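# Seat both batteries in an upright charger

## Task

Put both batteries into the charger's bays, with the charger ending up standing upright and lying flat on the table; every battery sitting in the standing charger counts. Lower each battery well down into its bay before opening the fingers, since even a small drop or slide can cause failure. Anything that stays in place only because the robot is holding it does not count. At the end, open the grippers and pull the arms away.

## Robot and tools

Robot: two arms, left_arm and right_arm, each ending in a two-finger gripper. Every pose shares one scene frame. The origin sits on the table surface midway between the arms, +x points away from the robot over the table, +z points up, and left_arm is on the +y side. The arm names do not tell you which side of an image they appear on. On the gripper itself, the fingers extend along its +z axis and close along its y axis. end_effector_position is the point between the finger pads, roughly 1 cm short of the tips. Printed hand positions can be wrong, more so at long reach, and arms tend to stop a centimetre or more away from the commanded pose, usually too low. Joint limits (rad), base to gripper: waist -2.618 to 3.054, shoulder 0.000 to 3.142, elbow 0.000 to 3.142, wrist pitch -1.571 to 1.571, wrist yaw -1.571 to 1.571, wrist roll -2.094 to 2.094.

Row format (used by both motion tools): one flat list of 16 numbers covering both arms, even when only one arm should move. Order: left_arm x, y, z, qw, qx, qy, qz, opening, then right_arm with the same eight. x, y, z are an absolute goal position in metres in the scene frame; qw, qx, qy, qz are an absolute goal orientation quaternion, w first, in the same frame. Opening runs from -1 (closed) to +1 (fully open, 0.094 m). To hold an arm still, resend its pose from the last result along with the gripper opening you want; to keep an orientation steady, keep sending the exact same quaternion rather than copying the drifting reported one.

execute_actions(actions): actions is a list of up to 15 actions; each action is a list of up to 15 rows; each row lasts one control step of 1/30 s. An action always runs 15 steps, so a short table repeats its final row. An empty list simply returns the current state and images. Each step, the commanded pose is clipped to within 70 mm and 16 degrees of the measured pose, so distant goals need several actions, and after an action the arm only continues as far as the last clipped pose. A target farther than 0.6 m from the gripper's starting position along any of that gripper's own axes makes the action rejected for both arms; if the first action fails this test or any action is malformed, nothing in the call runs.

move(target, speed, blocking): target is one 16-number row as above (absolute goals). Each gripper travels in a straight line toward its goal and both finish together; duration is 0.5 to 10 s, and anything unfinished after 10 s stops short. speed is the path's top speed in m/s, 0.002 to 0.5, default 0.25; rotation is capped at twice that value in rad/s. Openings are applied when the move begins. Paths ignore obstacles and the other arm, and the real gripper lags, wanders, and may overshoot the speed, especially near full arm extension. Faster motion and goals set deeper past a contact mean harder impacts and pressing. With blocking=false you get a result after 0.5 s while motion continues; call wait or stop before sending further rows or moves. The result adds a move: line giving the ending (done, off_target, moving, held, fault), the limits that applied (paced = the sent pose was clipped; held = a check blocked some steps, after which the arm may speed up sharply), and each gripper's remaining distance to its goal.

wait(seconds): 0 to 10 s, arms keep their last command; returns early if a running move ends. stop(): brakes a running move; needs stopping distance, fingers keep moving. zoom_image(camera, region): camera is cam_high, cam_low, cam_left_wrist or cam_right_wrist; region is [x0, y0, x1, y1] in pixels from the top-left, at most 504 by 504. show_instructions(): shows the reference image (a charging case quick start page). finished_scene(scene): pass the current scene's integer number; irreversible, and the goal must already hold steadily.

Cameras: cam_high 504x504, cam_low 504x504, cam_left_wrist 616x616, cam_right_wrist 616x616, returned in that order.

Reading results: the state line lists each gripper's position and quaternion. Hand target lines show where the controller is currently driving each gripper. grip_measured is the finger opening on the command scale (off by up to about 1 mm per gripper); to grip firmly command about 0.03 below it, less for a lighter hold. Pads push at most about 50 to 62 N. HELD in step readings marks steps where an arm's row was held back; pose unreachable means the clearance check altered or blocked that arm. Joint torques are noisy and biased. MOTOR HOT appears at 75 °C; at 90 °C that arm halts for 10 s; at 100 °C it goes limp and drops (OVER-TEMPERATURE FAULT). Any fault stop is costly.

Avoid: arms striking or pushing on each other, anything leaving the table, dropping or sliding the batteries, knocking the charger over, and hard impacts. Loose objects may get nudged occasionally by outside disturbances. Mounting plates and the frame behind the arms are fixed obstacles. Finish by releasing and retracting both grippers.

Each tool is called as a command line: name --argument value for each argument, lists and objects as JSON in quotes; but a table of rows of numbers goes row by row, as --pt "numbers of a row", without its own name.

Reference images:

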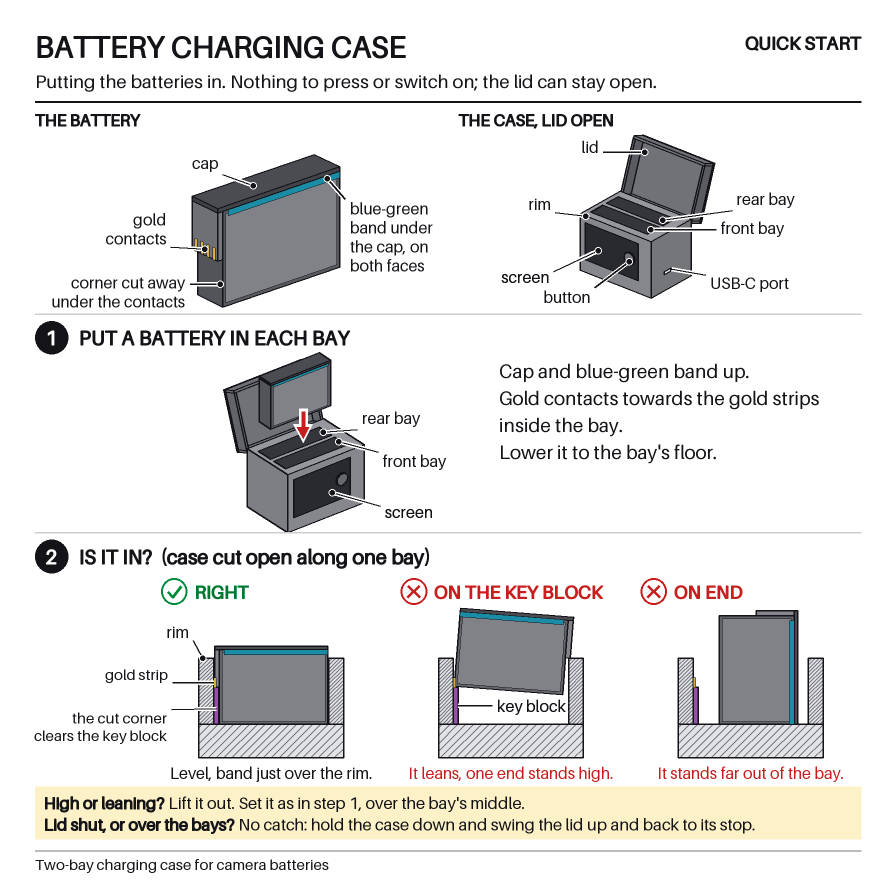

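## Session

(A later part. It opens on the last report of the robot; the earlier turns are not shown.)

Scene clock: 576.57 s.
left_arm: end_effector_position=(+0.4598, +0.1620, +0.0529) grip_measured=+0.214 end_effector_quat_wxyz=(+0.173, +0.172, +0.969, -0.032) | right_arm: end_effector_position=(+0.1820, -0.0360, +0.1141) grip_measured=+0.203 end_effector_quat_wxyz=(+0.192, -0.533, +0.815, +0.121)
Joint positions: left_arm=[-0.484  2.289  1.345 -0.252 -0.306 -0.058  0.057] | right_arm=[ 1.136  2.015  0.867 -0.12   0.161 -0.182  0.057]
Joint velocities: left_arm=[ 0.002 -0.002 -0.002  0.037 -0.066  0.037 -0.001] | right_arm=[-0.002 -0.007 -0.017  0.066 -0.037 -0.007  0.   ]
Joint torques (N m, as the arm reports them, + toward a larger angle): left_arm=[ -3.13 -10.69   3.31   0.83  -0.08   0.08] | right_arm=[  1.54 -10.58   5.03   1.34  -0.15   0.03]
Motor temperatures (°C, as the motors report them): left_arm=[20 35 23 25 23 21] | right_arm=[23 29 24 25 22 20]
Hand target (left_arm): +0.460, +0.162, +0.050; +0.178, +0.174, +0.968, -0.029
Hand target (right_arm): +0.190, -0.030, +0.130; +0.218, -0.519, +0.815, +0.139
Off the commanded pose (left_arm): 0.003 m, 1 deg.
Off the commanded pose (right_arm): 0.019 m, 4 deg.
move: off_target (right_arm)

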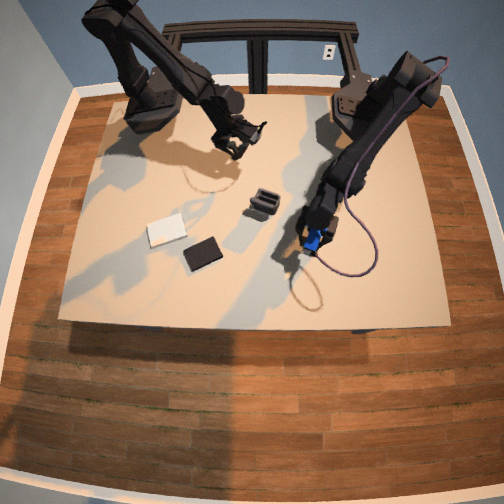

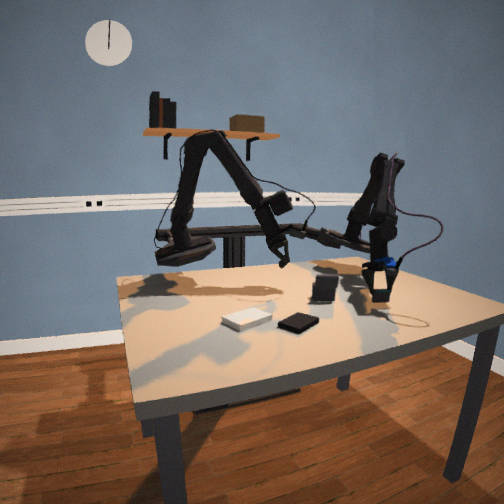

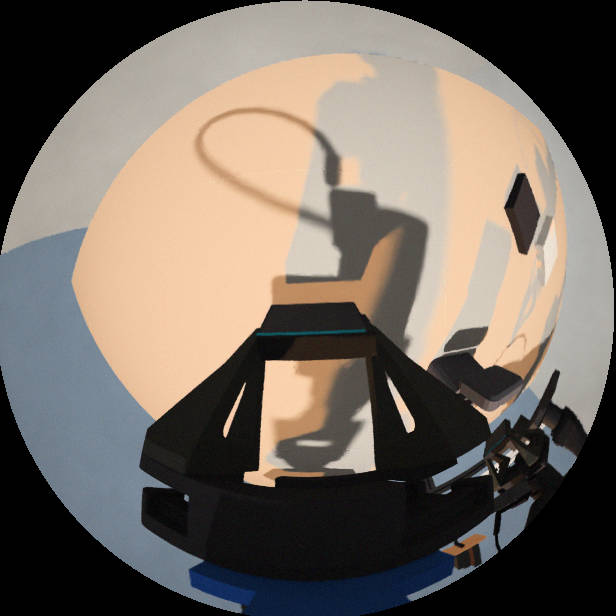

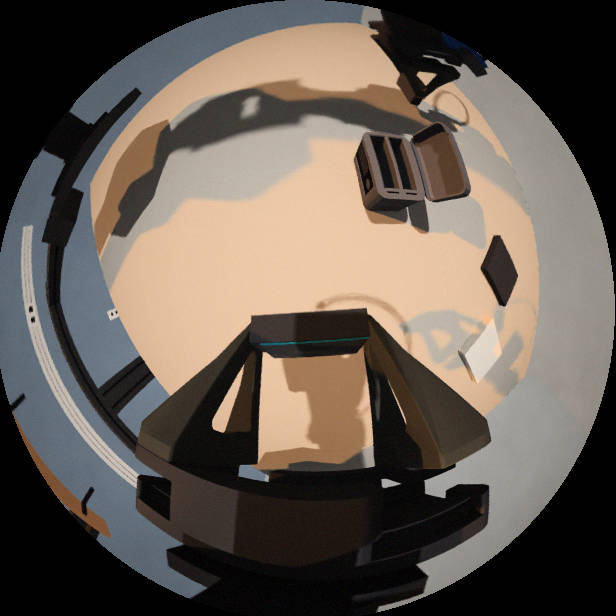

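move --target '[0.46,0.162,0.03,0.178,0.174,0.968,-0.028,0.16, 0.19,-0.03,0.13,0.218,-0.519,0.815,0.139,0.16]' --speed 0.015

zoom_image --camera "cam_low" --region '[330,250,430,325]'

Scene clock: 581.17 s.
left_arm: end_effector_position=(+0.4631, +0.1590, +0.0361) grip_measured=+0.214 end_effector_quat_wxyz=(+0.180, +0.173, +0.968, -0.031) | right_arm: end_effector_position=(+0.1819, -0.0361, +0.1141) grip_measured=+0.203 end_effector_quat_wxyz=(+0.192, -0.533, +0.815, +0.121)
Joint positions: left_arm=[-0.478  2.338  1.345 -0.188 -0.307 -0.045  0.057] | right_arm=[ 1.136  2.015  0.867 -0.121  0.161 -0.182  0.057]
Joint velocities: left_arm=[-0.002  0.002  0.002 -0.037  0.007  0.037  0.   ] | right_arm=[-0.042  0.012  0.012 -0.007 -0.095 -0.007  0.   ]
Joint torques (N m, as the arm reports them, + toward a larger angle): left_arm=[ -2.73 -10.66   2.52   0.84  -0.06   0.07] | right_arm=[  1.52 -10.58   5.02   1.33  -0.14   0.05]
Motor temperatures (°C, as the motors report them): left_arm=[20 34 23 25 23 21] | right_arm=[23 29 24 25 22 20]
Hand target (left_arm): +0.460, +0.162, +0.030; +0.178, +0.174, +0.968, -0.028
Hand target (right_arm): +0.190, -0.030, +0.130; +0.218, -0.519, +0.815, +0.138
Off the commanded pose (left_arm): 0.007 m, 0 deg.
Off the commanded pose (right_arm): 0.019 m, 4 deg.
move: off_target (right_arm)

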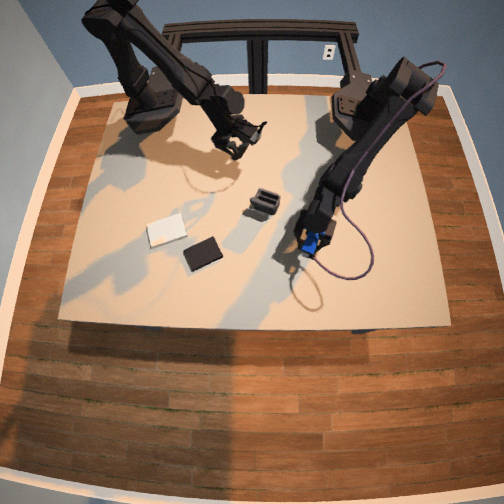

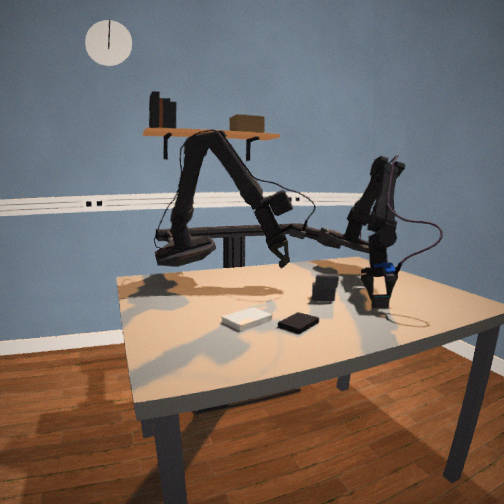

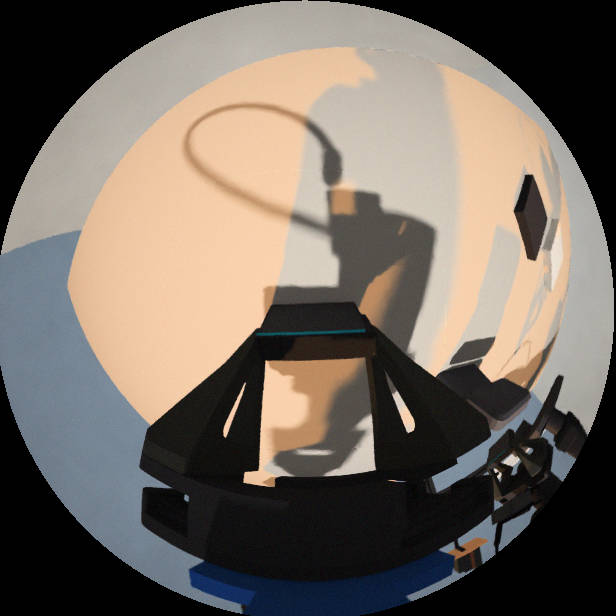

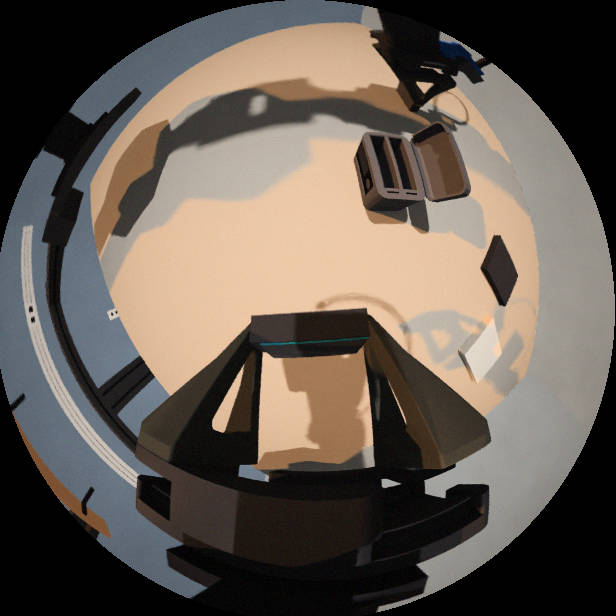

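Region (330, 250, 430, 325) of cam_low's 504x504 image, scaled by 5.040, with more detail than that image has; it fills the top 378 rows of this view, and the rest is white.

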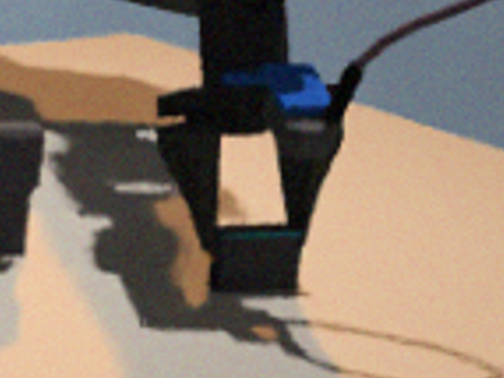

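execute_actions --actions '[[[0.46,0.162,0.022,0.178,0.174,0.968,-0.028,0.16, 0.19,-0.03,0.13,0.218,-0.519,0.815,0.139,0.16]],[[0.46,0.162,0.022,0.178,0.174,0.968,-0.028,0.16, 0.19,-0.03,0.13,0.218,-0.519,0.815,0.139,0.16]]]'

zoom_image --camera "cam_low" --region '[350,270,410,320]'

Scene clock: 586.40 s.
left_arm: end_effector_position=(+0.4633, +0.1590, +0.0352) grip_measured=+0.214 end_effector_quat_wxyz=(+0.180, +0.173, +0.968, -0.030) | right_arm: end_effector_position=(+0.1820, -0.0360, +0.1141) grip_measured=+0.203 end_effector_quat_wxyz=(+0.192, -0.533, +0.815, +0.121)
Joint positions: left_arm=[-0.478  2.341  1.345 -0.184 -0.31  -0.043  0.057] | right_arm=[ 1.136  2.015  0.867 -0.12   0.161 -0.182  0.057]
Joint velocities: left_arm=[-0.007 -0.012 -0.017 -0.022  0.051 -0.007 -0.002] | right_arm=[ 0.002 -0.007  0.012 -0.037 -0.022 -0.051  0.002]
Joint torques (N m, as the arm reports them, + toward a larger angle): left_arm=[-2.26 -9.19  2.63  1.   -0.03  0.09] | right_arm=[  1.54 -10.68   4.9    1.36  -0.1    0.05]
Motor temperatures (°C, as the motors report them): left_arm=[19 34 23 25 23 21] | right_arm=[23 29 24 25 22 20]
Hand target (left_arm): +0.460, +0.162, +0.022; +0.178, +0.174, +0.968, -0.028
Hand target (right_arm): +0.190, -0.030, +0.130; +0.218, -0.519, +0.815, +0.138
Off the commanded pose (left_arm): 0.014 m, 0 deg.
Off the commanded pose (right_arm): 0.019 m, 4 deg.
Step readings (end_effector_position; steps 1 to 15: 1st action; 16 to 30: 2nd action):
0: left_arm (+0.4631, +0.1590, +0.0361) | right_arm (+0.1819, -0.0361, +0.1141)
1: left_arm (+0.4631, +0.1588, +0.0354) | right_arm (+0.1820, -0.0360, +0.1141)
2: left_arm (+0.4633, +0.1590, +0.0352) | right_arm (+0.1820, -0.0360, +0.1141)
4: left_arm (+0.4633, +0.1590, +0.0352) | right_arm (+0.1820, -0.0360, +0.1141)
8: left_arm (+0.4633, +0.1590, +0.0352) | right_arm (+0.1820, -0.0360, +0.1141)
15: left_arm (+0.4633, +0.1590, +0.0352) | right_arm (+0.1820, -0.0360, +0.1141)
16: left_arm (+0.4633, +0.1590, +0.0352) | right_arm (+0.1820, -0.0360, +0.1141)
17: left_arm (+0.4633, +0.1590, +0.0352) | right_arm (+0.1820, -0.0360, +0.1141)
19: left_arm (+0.4633, +0.1590, +0.0352) | right_arm (+0.1820, -0.0360, +0.1141)
23: left_arm (+0.4633, +0.1590, +0.0352) | right_arm (+0.1820, -0.0360, +0.1141)
30: end_effector_position above

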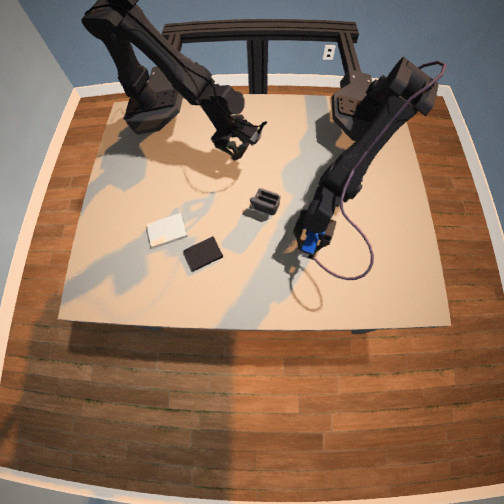

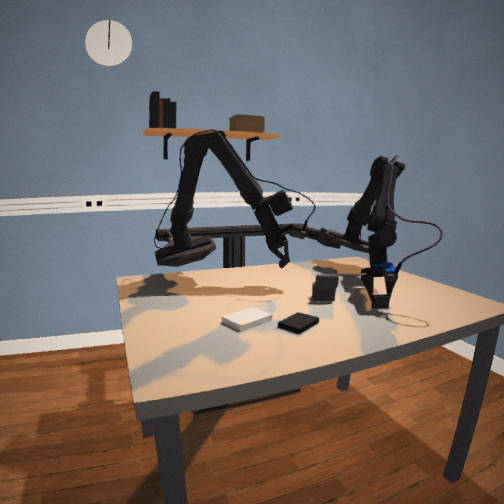

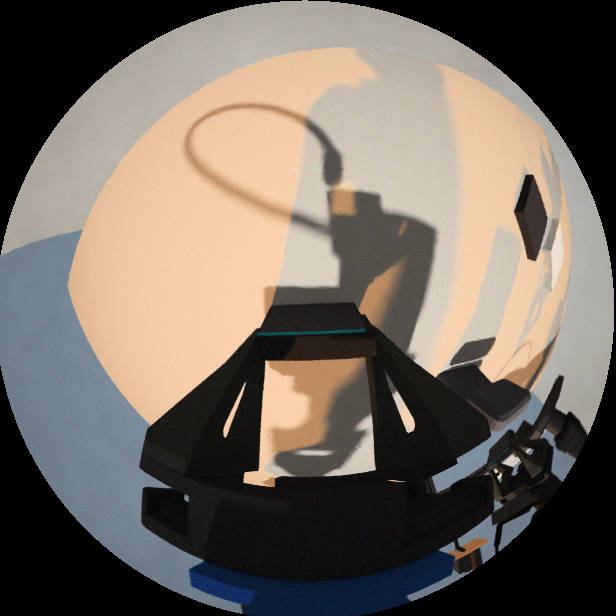

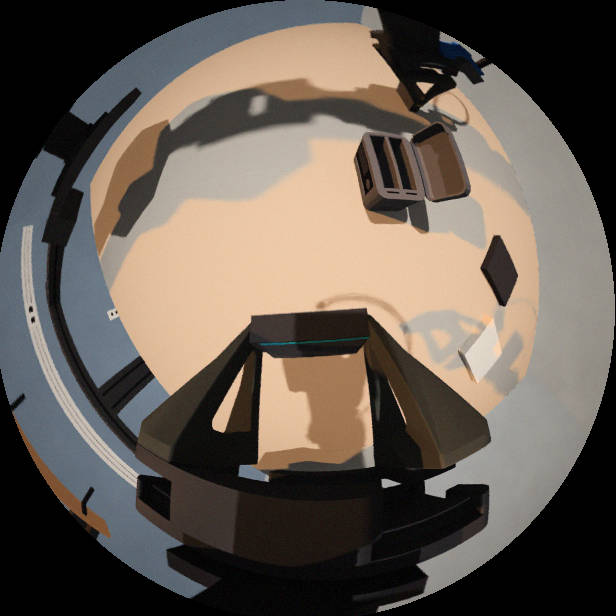

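Region (350, 270, 410, 320) of cam_low's 504x504 image, scaled by 8.400, with more detail than that image has.

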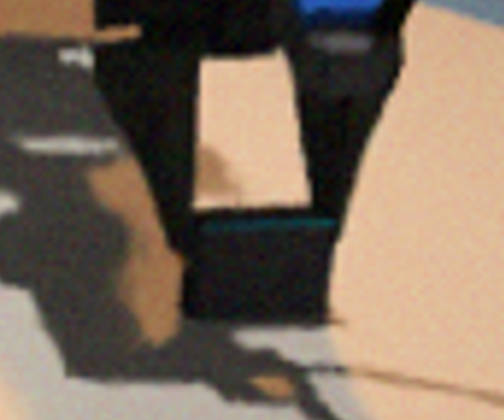

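execute_actions --actions '[[[0.462,0.160,0.036,0.178,0.174,0.968,-0.028,0.16, 0.19,-0.03,0.13,0.218,-0.519,0.815,0.139,0.16]],[[0.462,0.160,0.038,0.178,0.174,0.968,-0.028,0.4, 0.19,-0.03,0.13,0.218,-0.519,0.815,0.139,0.16]],[[0.462,0.160,0.052,0.178,0.174,0.968,-0.028,0.4, 0.19,-0.03,0.13,0.218,-0.519,0.815,0.139,0.16]],[[0.462,0.160,0.052,0.178,0.174,0.968,-0.028,0.4, 0.19,-0.03,0.13,0.218,-0.519,0.815,0.139,0.16]]]'

zoom_image --camera "cam_low" --region '[350,270,410,320]'

Scene clock: 596.93 s.
left_arm: end_effector_position=(+0.4566, +0.1637, +0.0374) grip_measured=+0.398 end_effector_quat_wxyz=(+0.164, +0.176, +0.970, -0.026) | right_arm: end_effector_position=(+0.1820, -0.0360, +0.1141) grip_measured=+0.203 end_effector_quat_wxyz=(+0.192, -0.533, +0.815, +0.121)
Joint positions: left_arm=[-0.477  2.326  1.345 -0.234 -0.31  -0.048  0.066] | right_arm=[ 1.136  2.015  0.867 -0.12   0.161 -0.182  0.057]
Joint velocities: left_arm=[ 0.007  0.012  0.002 -0.022 -0.007 -0.037 -0.001] | right_arm=[ 0.007 -0.017 -0.002  0.022 -0.022 -0.037 -0.001]
Joint torques (N m, as the arm reports them, + toward a larger angle): left_arm=[ -3.81 -13.68   4.03   0.6   -0.05  -0.04] | right_arm=[  1.5  -10.66   5.     1.32  -0.11   0.07]
Motor temperatures (°C, as the motors report them): left_arm=[19 33 23 25 23 21] | right_arm=[23 29 24 25 22 20]
Hand target (left_arm): +0.462, +0.160, +0.052; +0.178, +0.174, +0.968, -0.028
Hand target (right_arm): +0.190, -0.030, +0.130; +0.218, -0.519, +0.815, +0.138
Off the commanded pose (left_arm): 0.016 m, 2 deg.
Off the commanded pose (right_arm): 0.019 m, 4 deg.
Step readings (end_effector_position; steps 1 to 15: 1st action; 16 to 30: 2nd action; 31 to 45: 3rd action; 46 to 60: 4th action):
0: left_arm (+0.4633, +0.1590, +0.0352) | right_arm (+0.1820, -0.0360, +0.1141)
1: left_arm (+0.4629, +0.1592, +0.0350) | right_arm (+0.1820, -0.0360, +0.1141)
2: left_arm (+0.4629, +0.1592, +0.0350) | right_arm (+0.1820, -0.0360, +0.1141)
4: left_arm (+0.4629, +0.1592, +0.0350) | right_arm (+0.1820, -0.0360, +0.1141)
8: left_arm (+0.4629, +0.1592, +0.0350) | right_arm (+0.1820, -0.0360, +0.1141)
15: left_arm (+0.4629, +0.1592, +0.0350) | right_arm (+0.1820, -0.0360, +0.1141)
16: left_arm (+0.4629, +0.1591, +0.0350) | right_arm (+0.1820, -0.0360, +0.1141)
17: left_arm (+0.4628, +0.1592, +0.0350) | right_arm (+0.1820, -0.0360, +0.1141)
19: left_arm (+0.4615, +0.1599, +0.0344) | right_arm (+0.1820, -0.0360, +0.1141)
23: left_arm (+0.4613, +0.1600, +0.0343) | right_arm (+0.1820, -0.0360, +0.1141)
30: left_arm (+0.4613, +0.1600, +0.0343) | right_arm (+0.1820, -0.0360, +0.1141)
31: left_arm (+0.4607, +0.1604, +0.0345) | right_arm (+0.1820, -0.0360, +0.1141)
32: left_arm (+0.4596, +0.1611, +0.0348) | right_arm (+0.1820, -0.0360, +0.1141)
34: left_arm (+0.4585, +0.1621, +0.0361) | right_arm (+0.1820, -0.0360, +0.1141)
38: left_arm (+0.4582, +0.1630, +0.0380) | right_arm (+0.1820, -0.0360, +0.1141)
45: left_arm (+0.4569, +0.1636, +0.0375) | right_arm (+0.1820, -0.0360, +0.1141)
46: left_arm (+0.4568, +0.1636, +0.0375) | right_arm (+0.1820, -0.0360, +0.1141)
47: left_arm (+0.4568, +0.1636, +0.0375) | right_arm (+0.1820, -0.0360, +0.1141)
49: left_arm (+0.4567, +0.1636, +0.0374) | right_arm (+0.1820, -0.0360, +0.1141)
53: left_arm (+0.4566, +0.1637, +0.0374) | right_arm (+0.1820, -0.0360, +0.1141)
60: end_effector_position above

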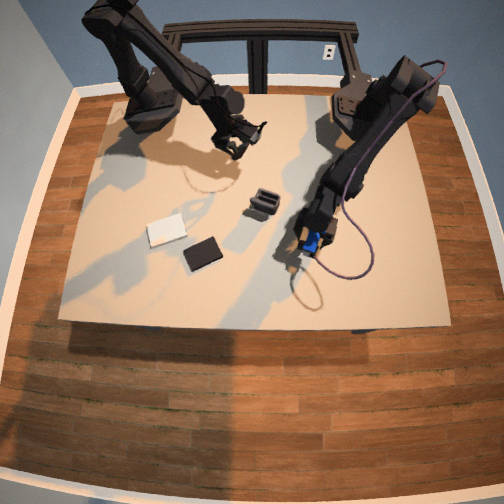

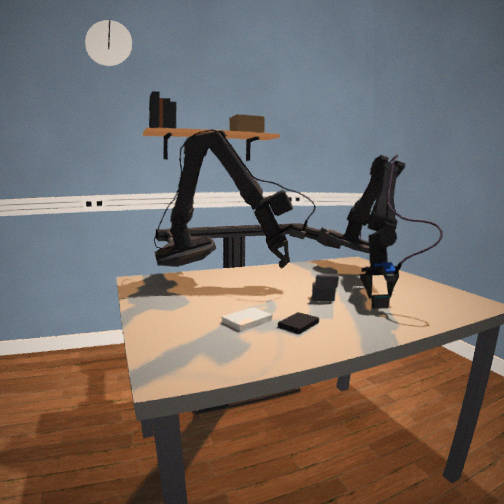

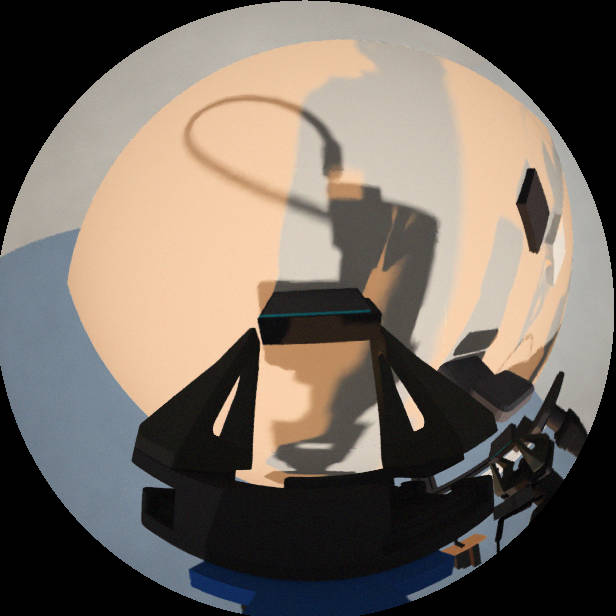

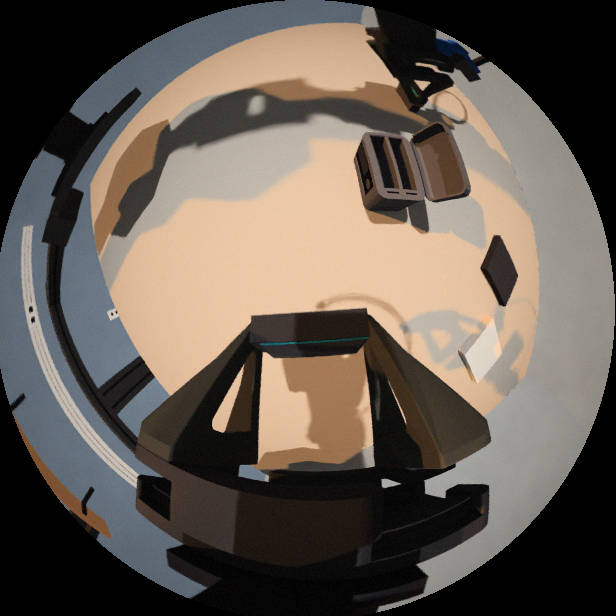

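Region (350, 270, 410, 320) of cam_low's 504x504 image, scaled by 8.400, with more detail than that image has.

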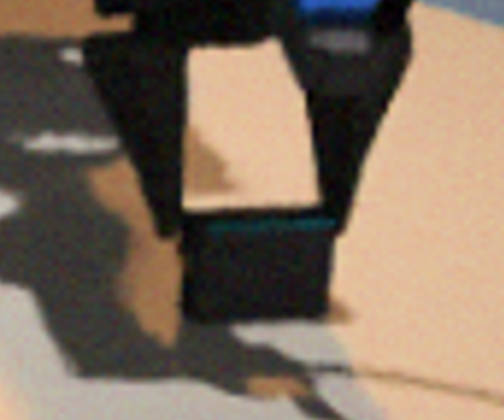

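move --target '[0.466,0.159,0.08,0.178,0.174,0.968,-0.028,0.45, 0.19,-0.03,0.13,0.218,-0.519,0.815,0.139,0.16]' --speed 0.05

move --target '[0.464,0.160,0.043,0.178,0.174,0.968,-0.028,0.45, 0.19,-0.03,0.13,0.218,-0.519,0.815,0.139,0.16]' --speed 0.02

zoom_image --camera "cam_low" --region '[350,270,410,320]'

Scene clock: 608.10 s.
left_arm: end_effector_position=(+0.4541, +0.1677, +0.0589) grip_measured=+0.448 end_effector_quat_wxyz=(+0.155, +0.177, +0.972, -0.023) | right_arm: end_effector_position=(+0.1820, -0.0360, +0.1141) grip_measured=+0.203 end_effector_quat_wxyz=(+0.192, -0.533, +0.815, +0.121)
Joint positions: left_arm=[-0.486  2.272  1.361 -0.329 -0.313 -0.063  0.068] | right_arm=[ 1.136  2.015  0.867 -0.12   0.161 -0.182  0.057]
Joint velocities: left_arm=[ 0.012  0.002 -0.017 -0.051 -0.022  0.007 -0.001] | right_arm=[-0.002  0.007 -0.007 -0.007 -0.081 -0.051  0.   ]
Joint torques (N m, as the arm reports them, + toward a larger angle): left_arm=[ -4.42 -13.35   5.73   0.56  -0.08  -0.06] | right_arm=[  1.5  -10.61   5.09   1.35  -0.14   0.05]
Motor temperatures (°C, as the motors report them): left_arm=[19 34 23 25 23 21] | right_arm=[23 29 24 26 22 20]
Hand target (left_arm): +0.466, +0.159, +0.080; +0.178, +0.174, +0.968, -0.029
Hand target (right_arm): +0.190, -0.030, +0.130; +0.218, -0.519, +0.815, +0.139
Off the commanded pose (left_arm): 0.026 m, 3 deg.
Off the commanded pose (right_arm): 0.019 m, 4 deg.
move: off_target (left_arm, right_arm)

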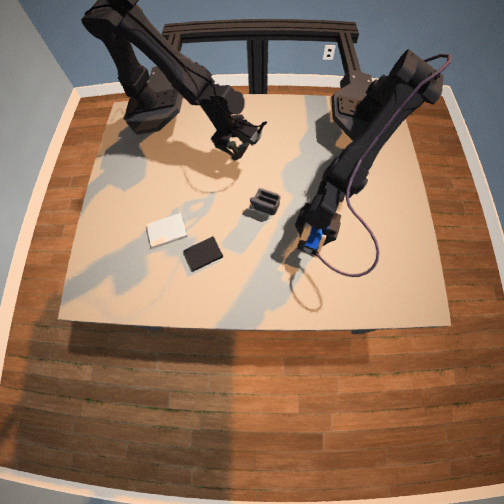

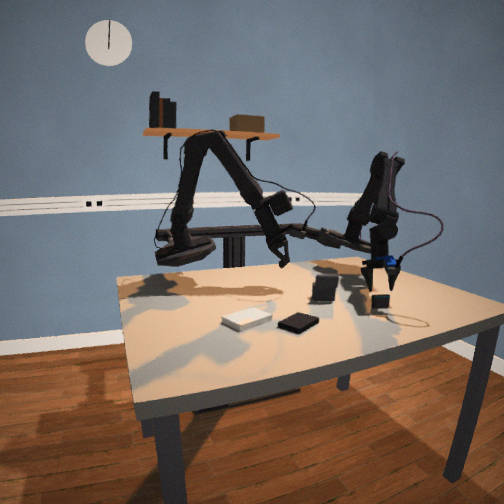

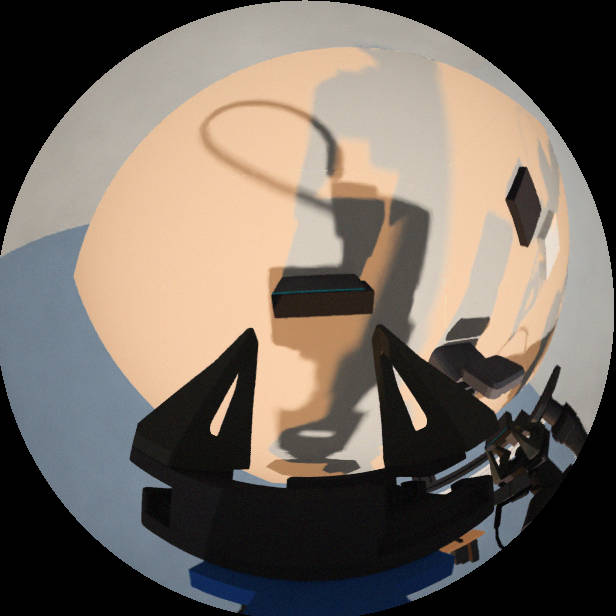

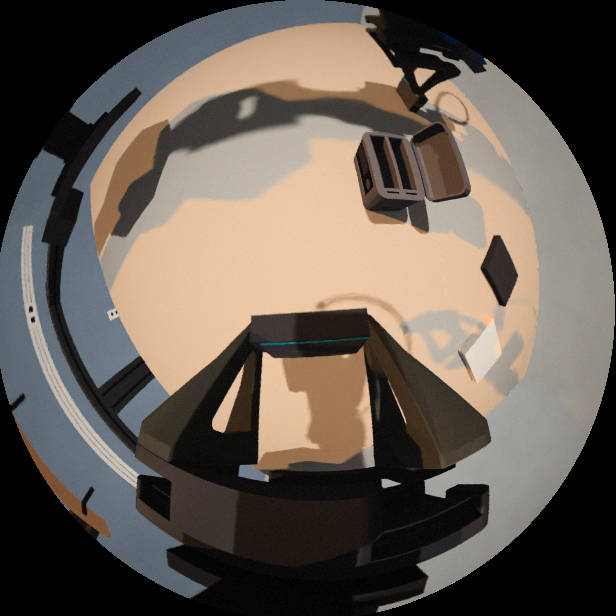

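Scene clock: 610.07 s.
left_arm: end_effector_position=(+0.4614, +0.1588, +0.0440) grip_measured=+0.448 end_effector_quat_wxyz=(+0.173, +0.175, +0.969, -0.028) | right_arm: end_effector_position=(+0.1819, -0.0361, +0.1141) grip_measured=+0.203 end_effector_quat_wxyz=(+0.192, -0.533, +0.815, +0.121)
Joint positions: left_arm=[-0.486  2.322  1.361 -0.238 -0.313 -0.053  0.068] | right_arm=[ 1.136  2.015  0.867 -0.121  0.161 -0.182  0.057]
Joint velocities: left_arm=[ 0.002 -0.002  0.017  0.051  0.051 -0.007  0.   ] | right_arm=[ 0.002 -0.012  0.007 -0.007 -0.051 -0.066  0.001]
Joint torques (N m, as the arm reports them, + toward a larger angle): left_arm=[ -2.6  -11.17   3.57   0.79  -0.03   0.06] | right_arm=[  1.42 -10.64   4.99   1.31  -0.15   0.07]
Motor temperatures (°C, as the motors report them): left_arm=[19 34 23 25 23 21] | right_arm=[23 29 24 26 22 20]
Hand target (left_arm): +0.464, +0.160, +0.043; +0.178, +0.174, +0.968, -0.028
Hand target (right_arm): +0.190, -0.030, +0.130; +0.218, -0.519, +0.815, +0.138
Off the commanded pose (left_arm): 0.003 m, 1 deg.
Off the commanded pose (right_arm): 0.019 m, 4 deg.
move: off_target (right_arm)

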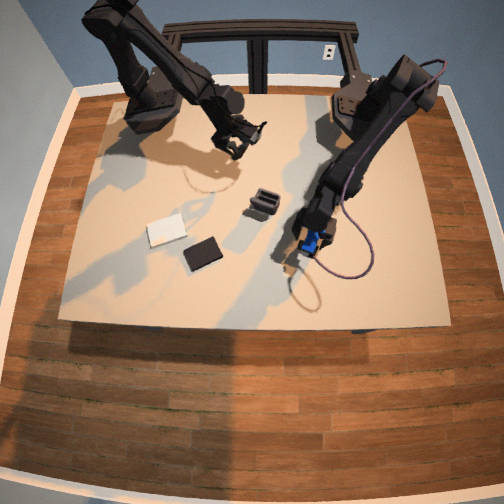

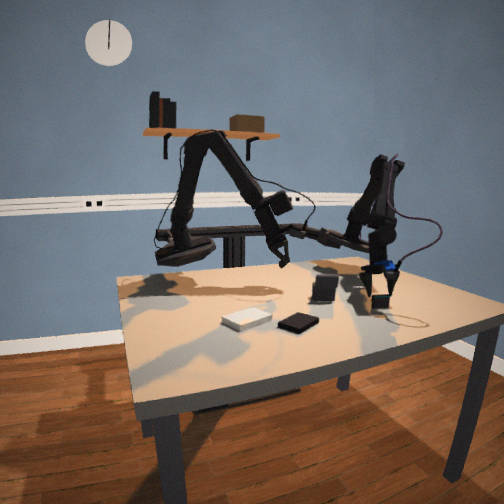

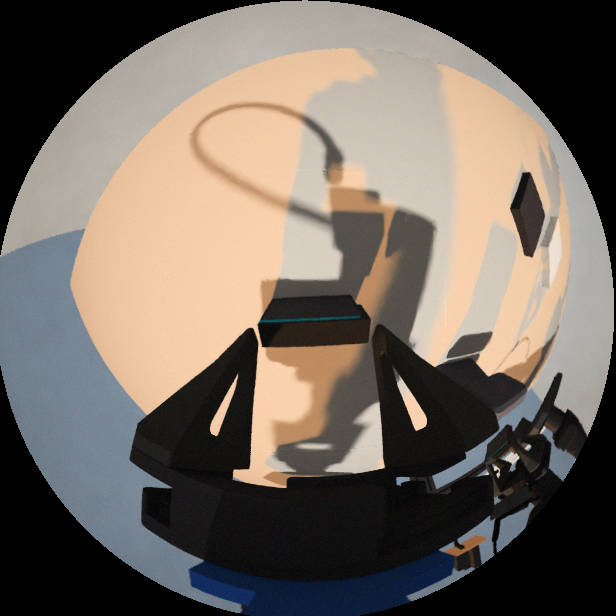

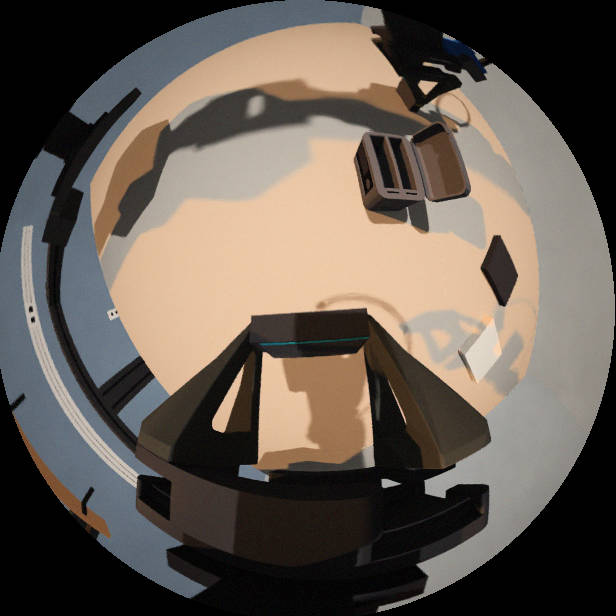

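Region (350, 270, 410, 320) of cam_low's 504x504 image, scaled by 8.400, with more detail than that image has.

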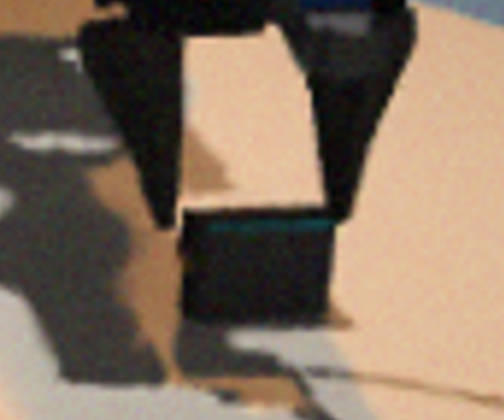

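move --target '[0.469,0.157,0.044,0.178,0.174,0.968,-0.028,0.45, 0.19,-0.03,0.13,0.218,-0.519,0.815,0.139,0.16]' --speed 0.01

zoom_image --camera "cam_low" --region '[350,270,410,320]'

Scene clock: 619.60 s.
left_arm: end_effector_position=(+0.4594, +0.1585, +0.0395) grip_measured=+0.448 end_effector_quat_wxyz=(+0.169, +0.177, +0.969, -0.027) | right_arm: end_effector_position=(+0.1819, -0.0361, +0.1141) grip_measured=+0.203 end_effector_quat_wxyz=(+0.192, -0.533, +0.815, +0.121)
Joint positions: left_arm=[-0.486  2.333  1.361 -0.236 -0.313 -0.052  0.068] | right_arm=[ 1.136  2.015  0.867 -0.121  0.161 -0.182  0.057]
Joint velocities: left_arm=[-0.002 -0.002  0.017 -0.007 -0.007 -0.007 -0.001] | right_arm=[ 0.002 -0.002 -0.007 -0.051 -0.022  0.022  0.001]
Joint torques (N m, as the arm reports them, + toward a larger angle): left_arm=[ -2.71 -10.9    5.55   0.66  -0.05   0.06] | right_arm=[  1.48 -10.62   5.04   1.34  -0.15   0.07]
Motor temperatures (°C, as the motors report them): left_arm=[19 33 23 24 23 21] | right_arm=[23 29 24 26 22 20]
Hand target (left_arm): +0.469, +0.157, +0.044; +0.178, +0.174, +0.968, -0.028
Hand target (right_arm): +0.190, -0.030, +0.130; +0.218, -0.519, +0.815, +0.138
Off the commanded pose (left_arm): 0.011 m, 1 deg.
Off the commanded pose (right_arm): 0.019 m, 4 deg.
move: off_target (left_arm, right_arm)

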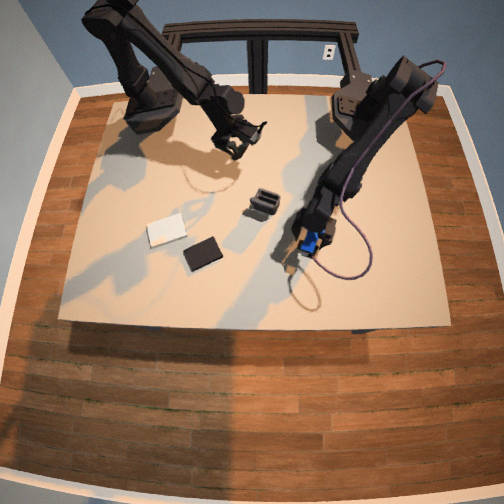

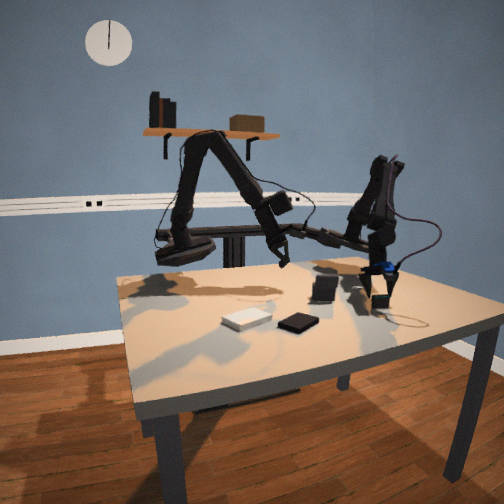

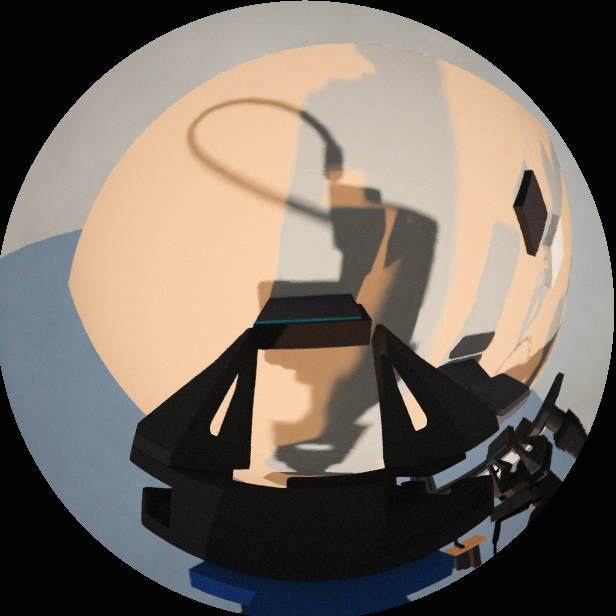

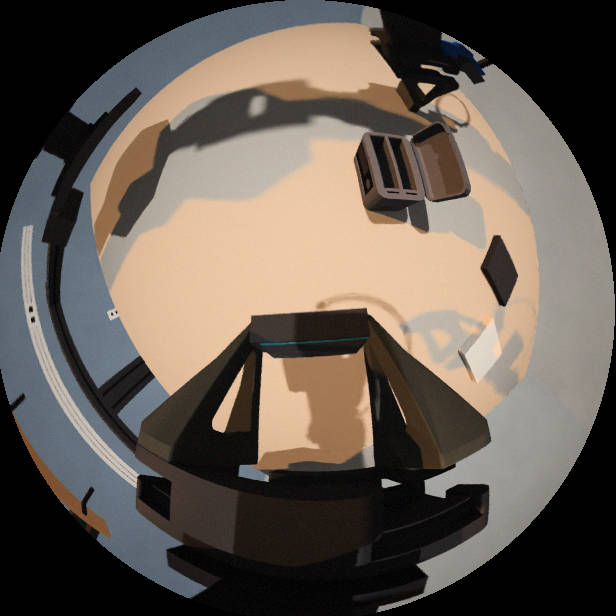

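Region (350, 270, 410, 320) of cam_low's 504x504 image, scaled by 8.400, with more detail than that image has.

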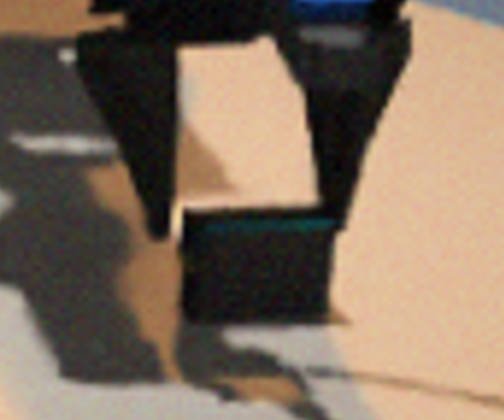

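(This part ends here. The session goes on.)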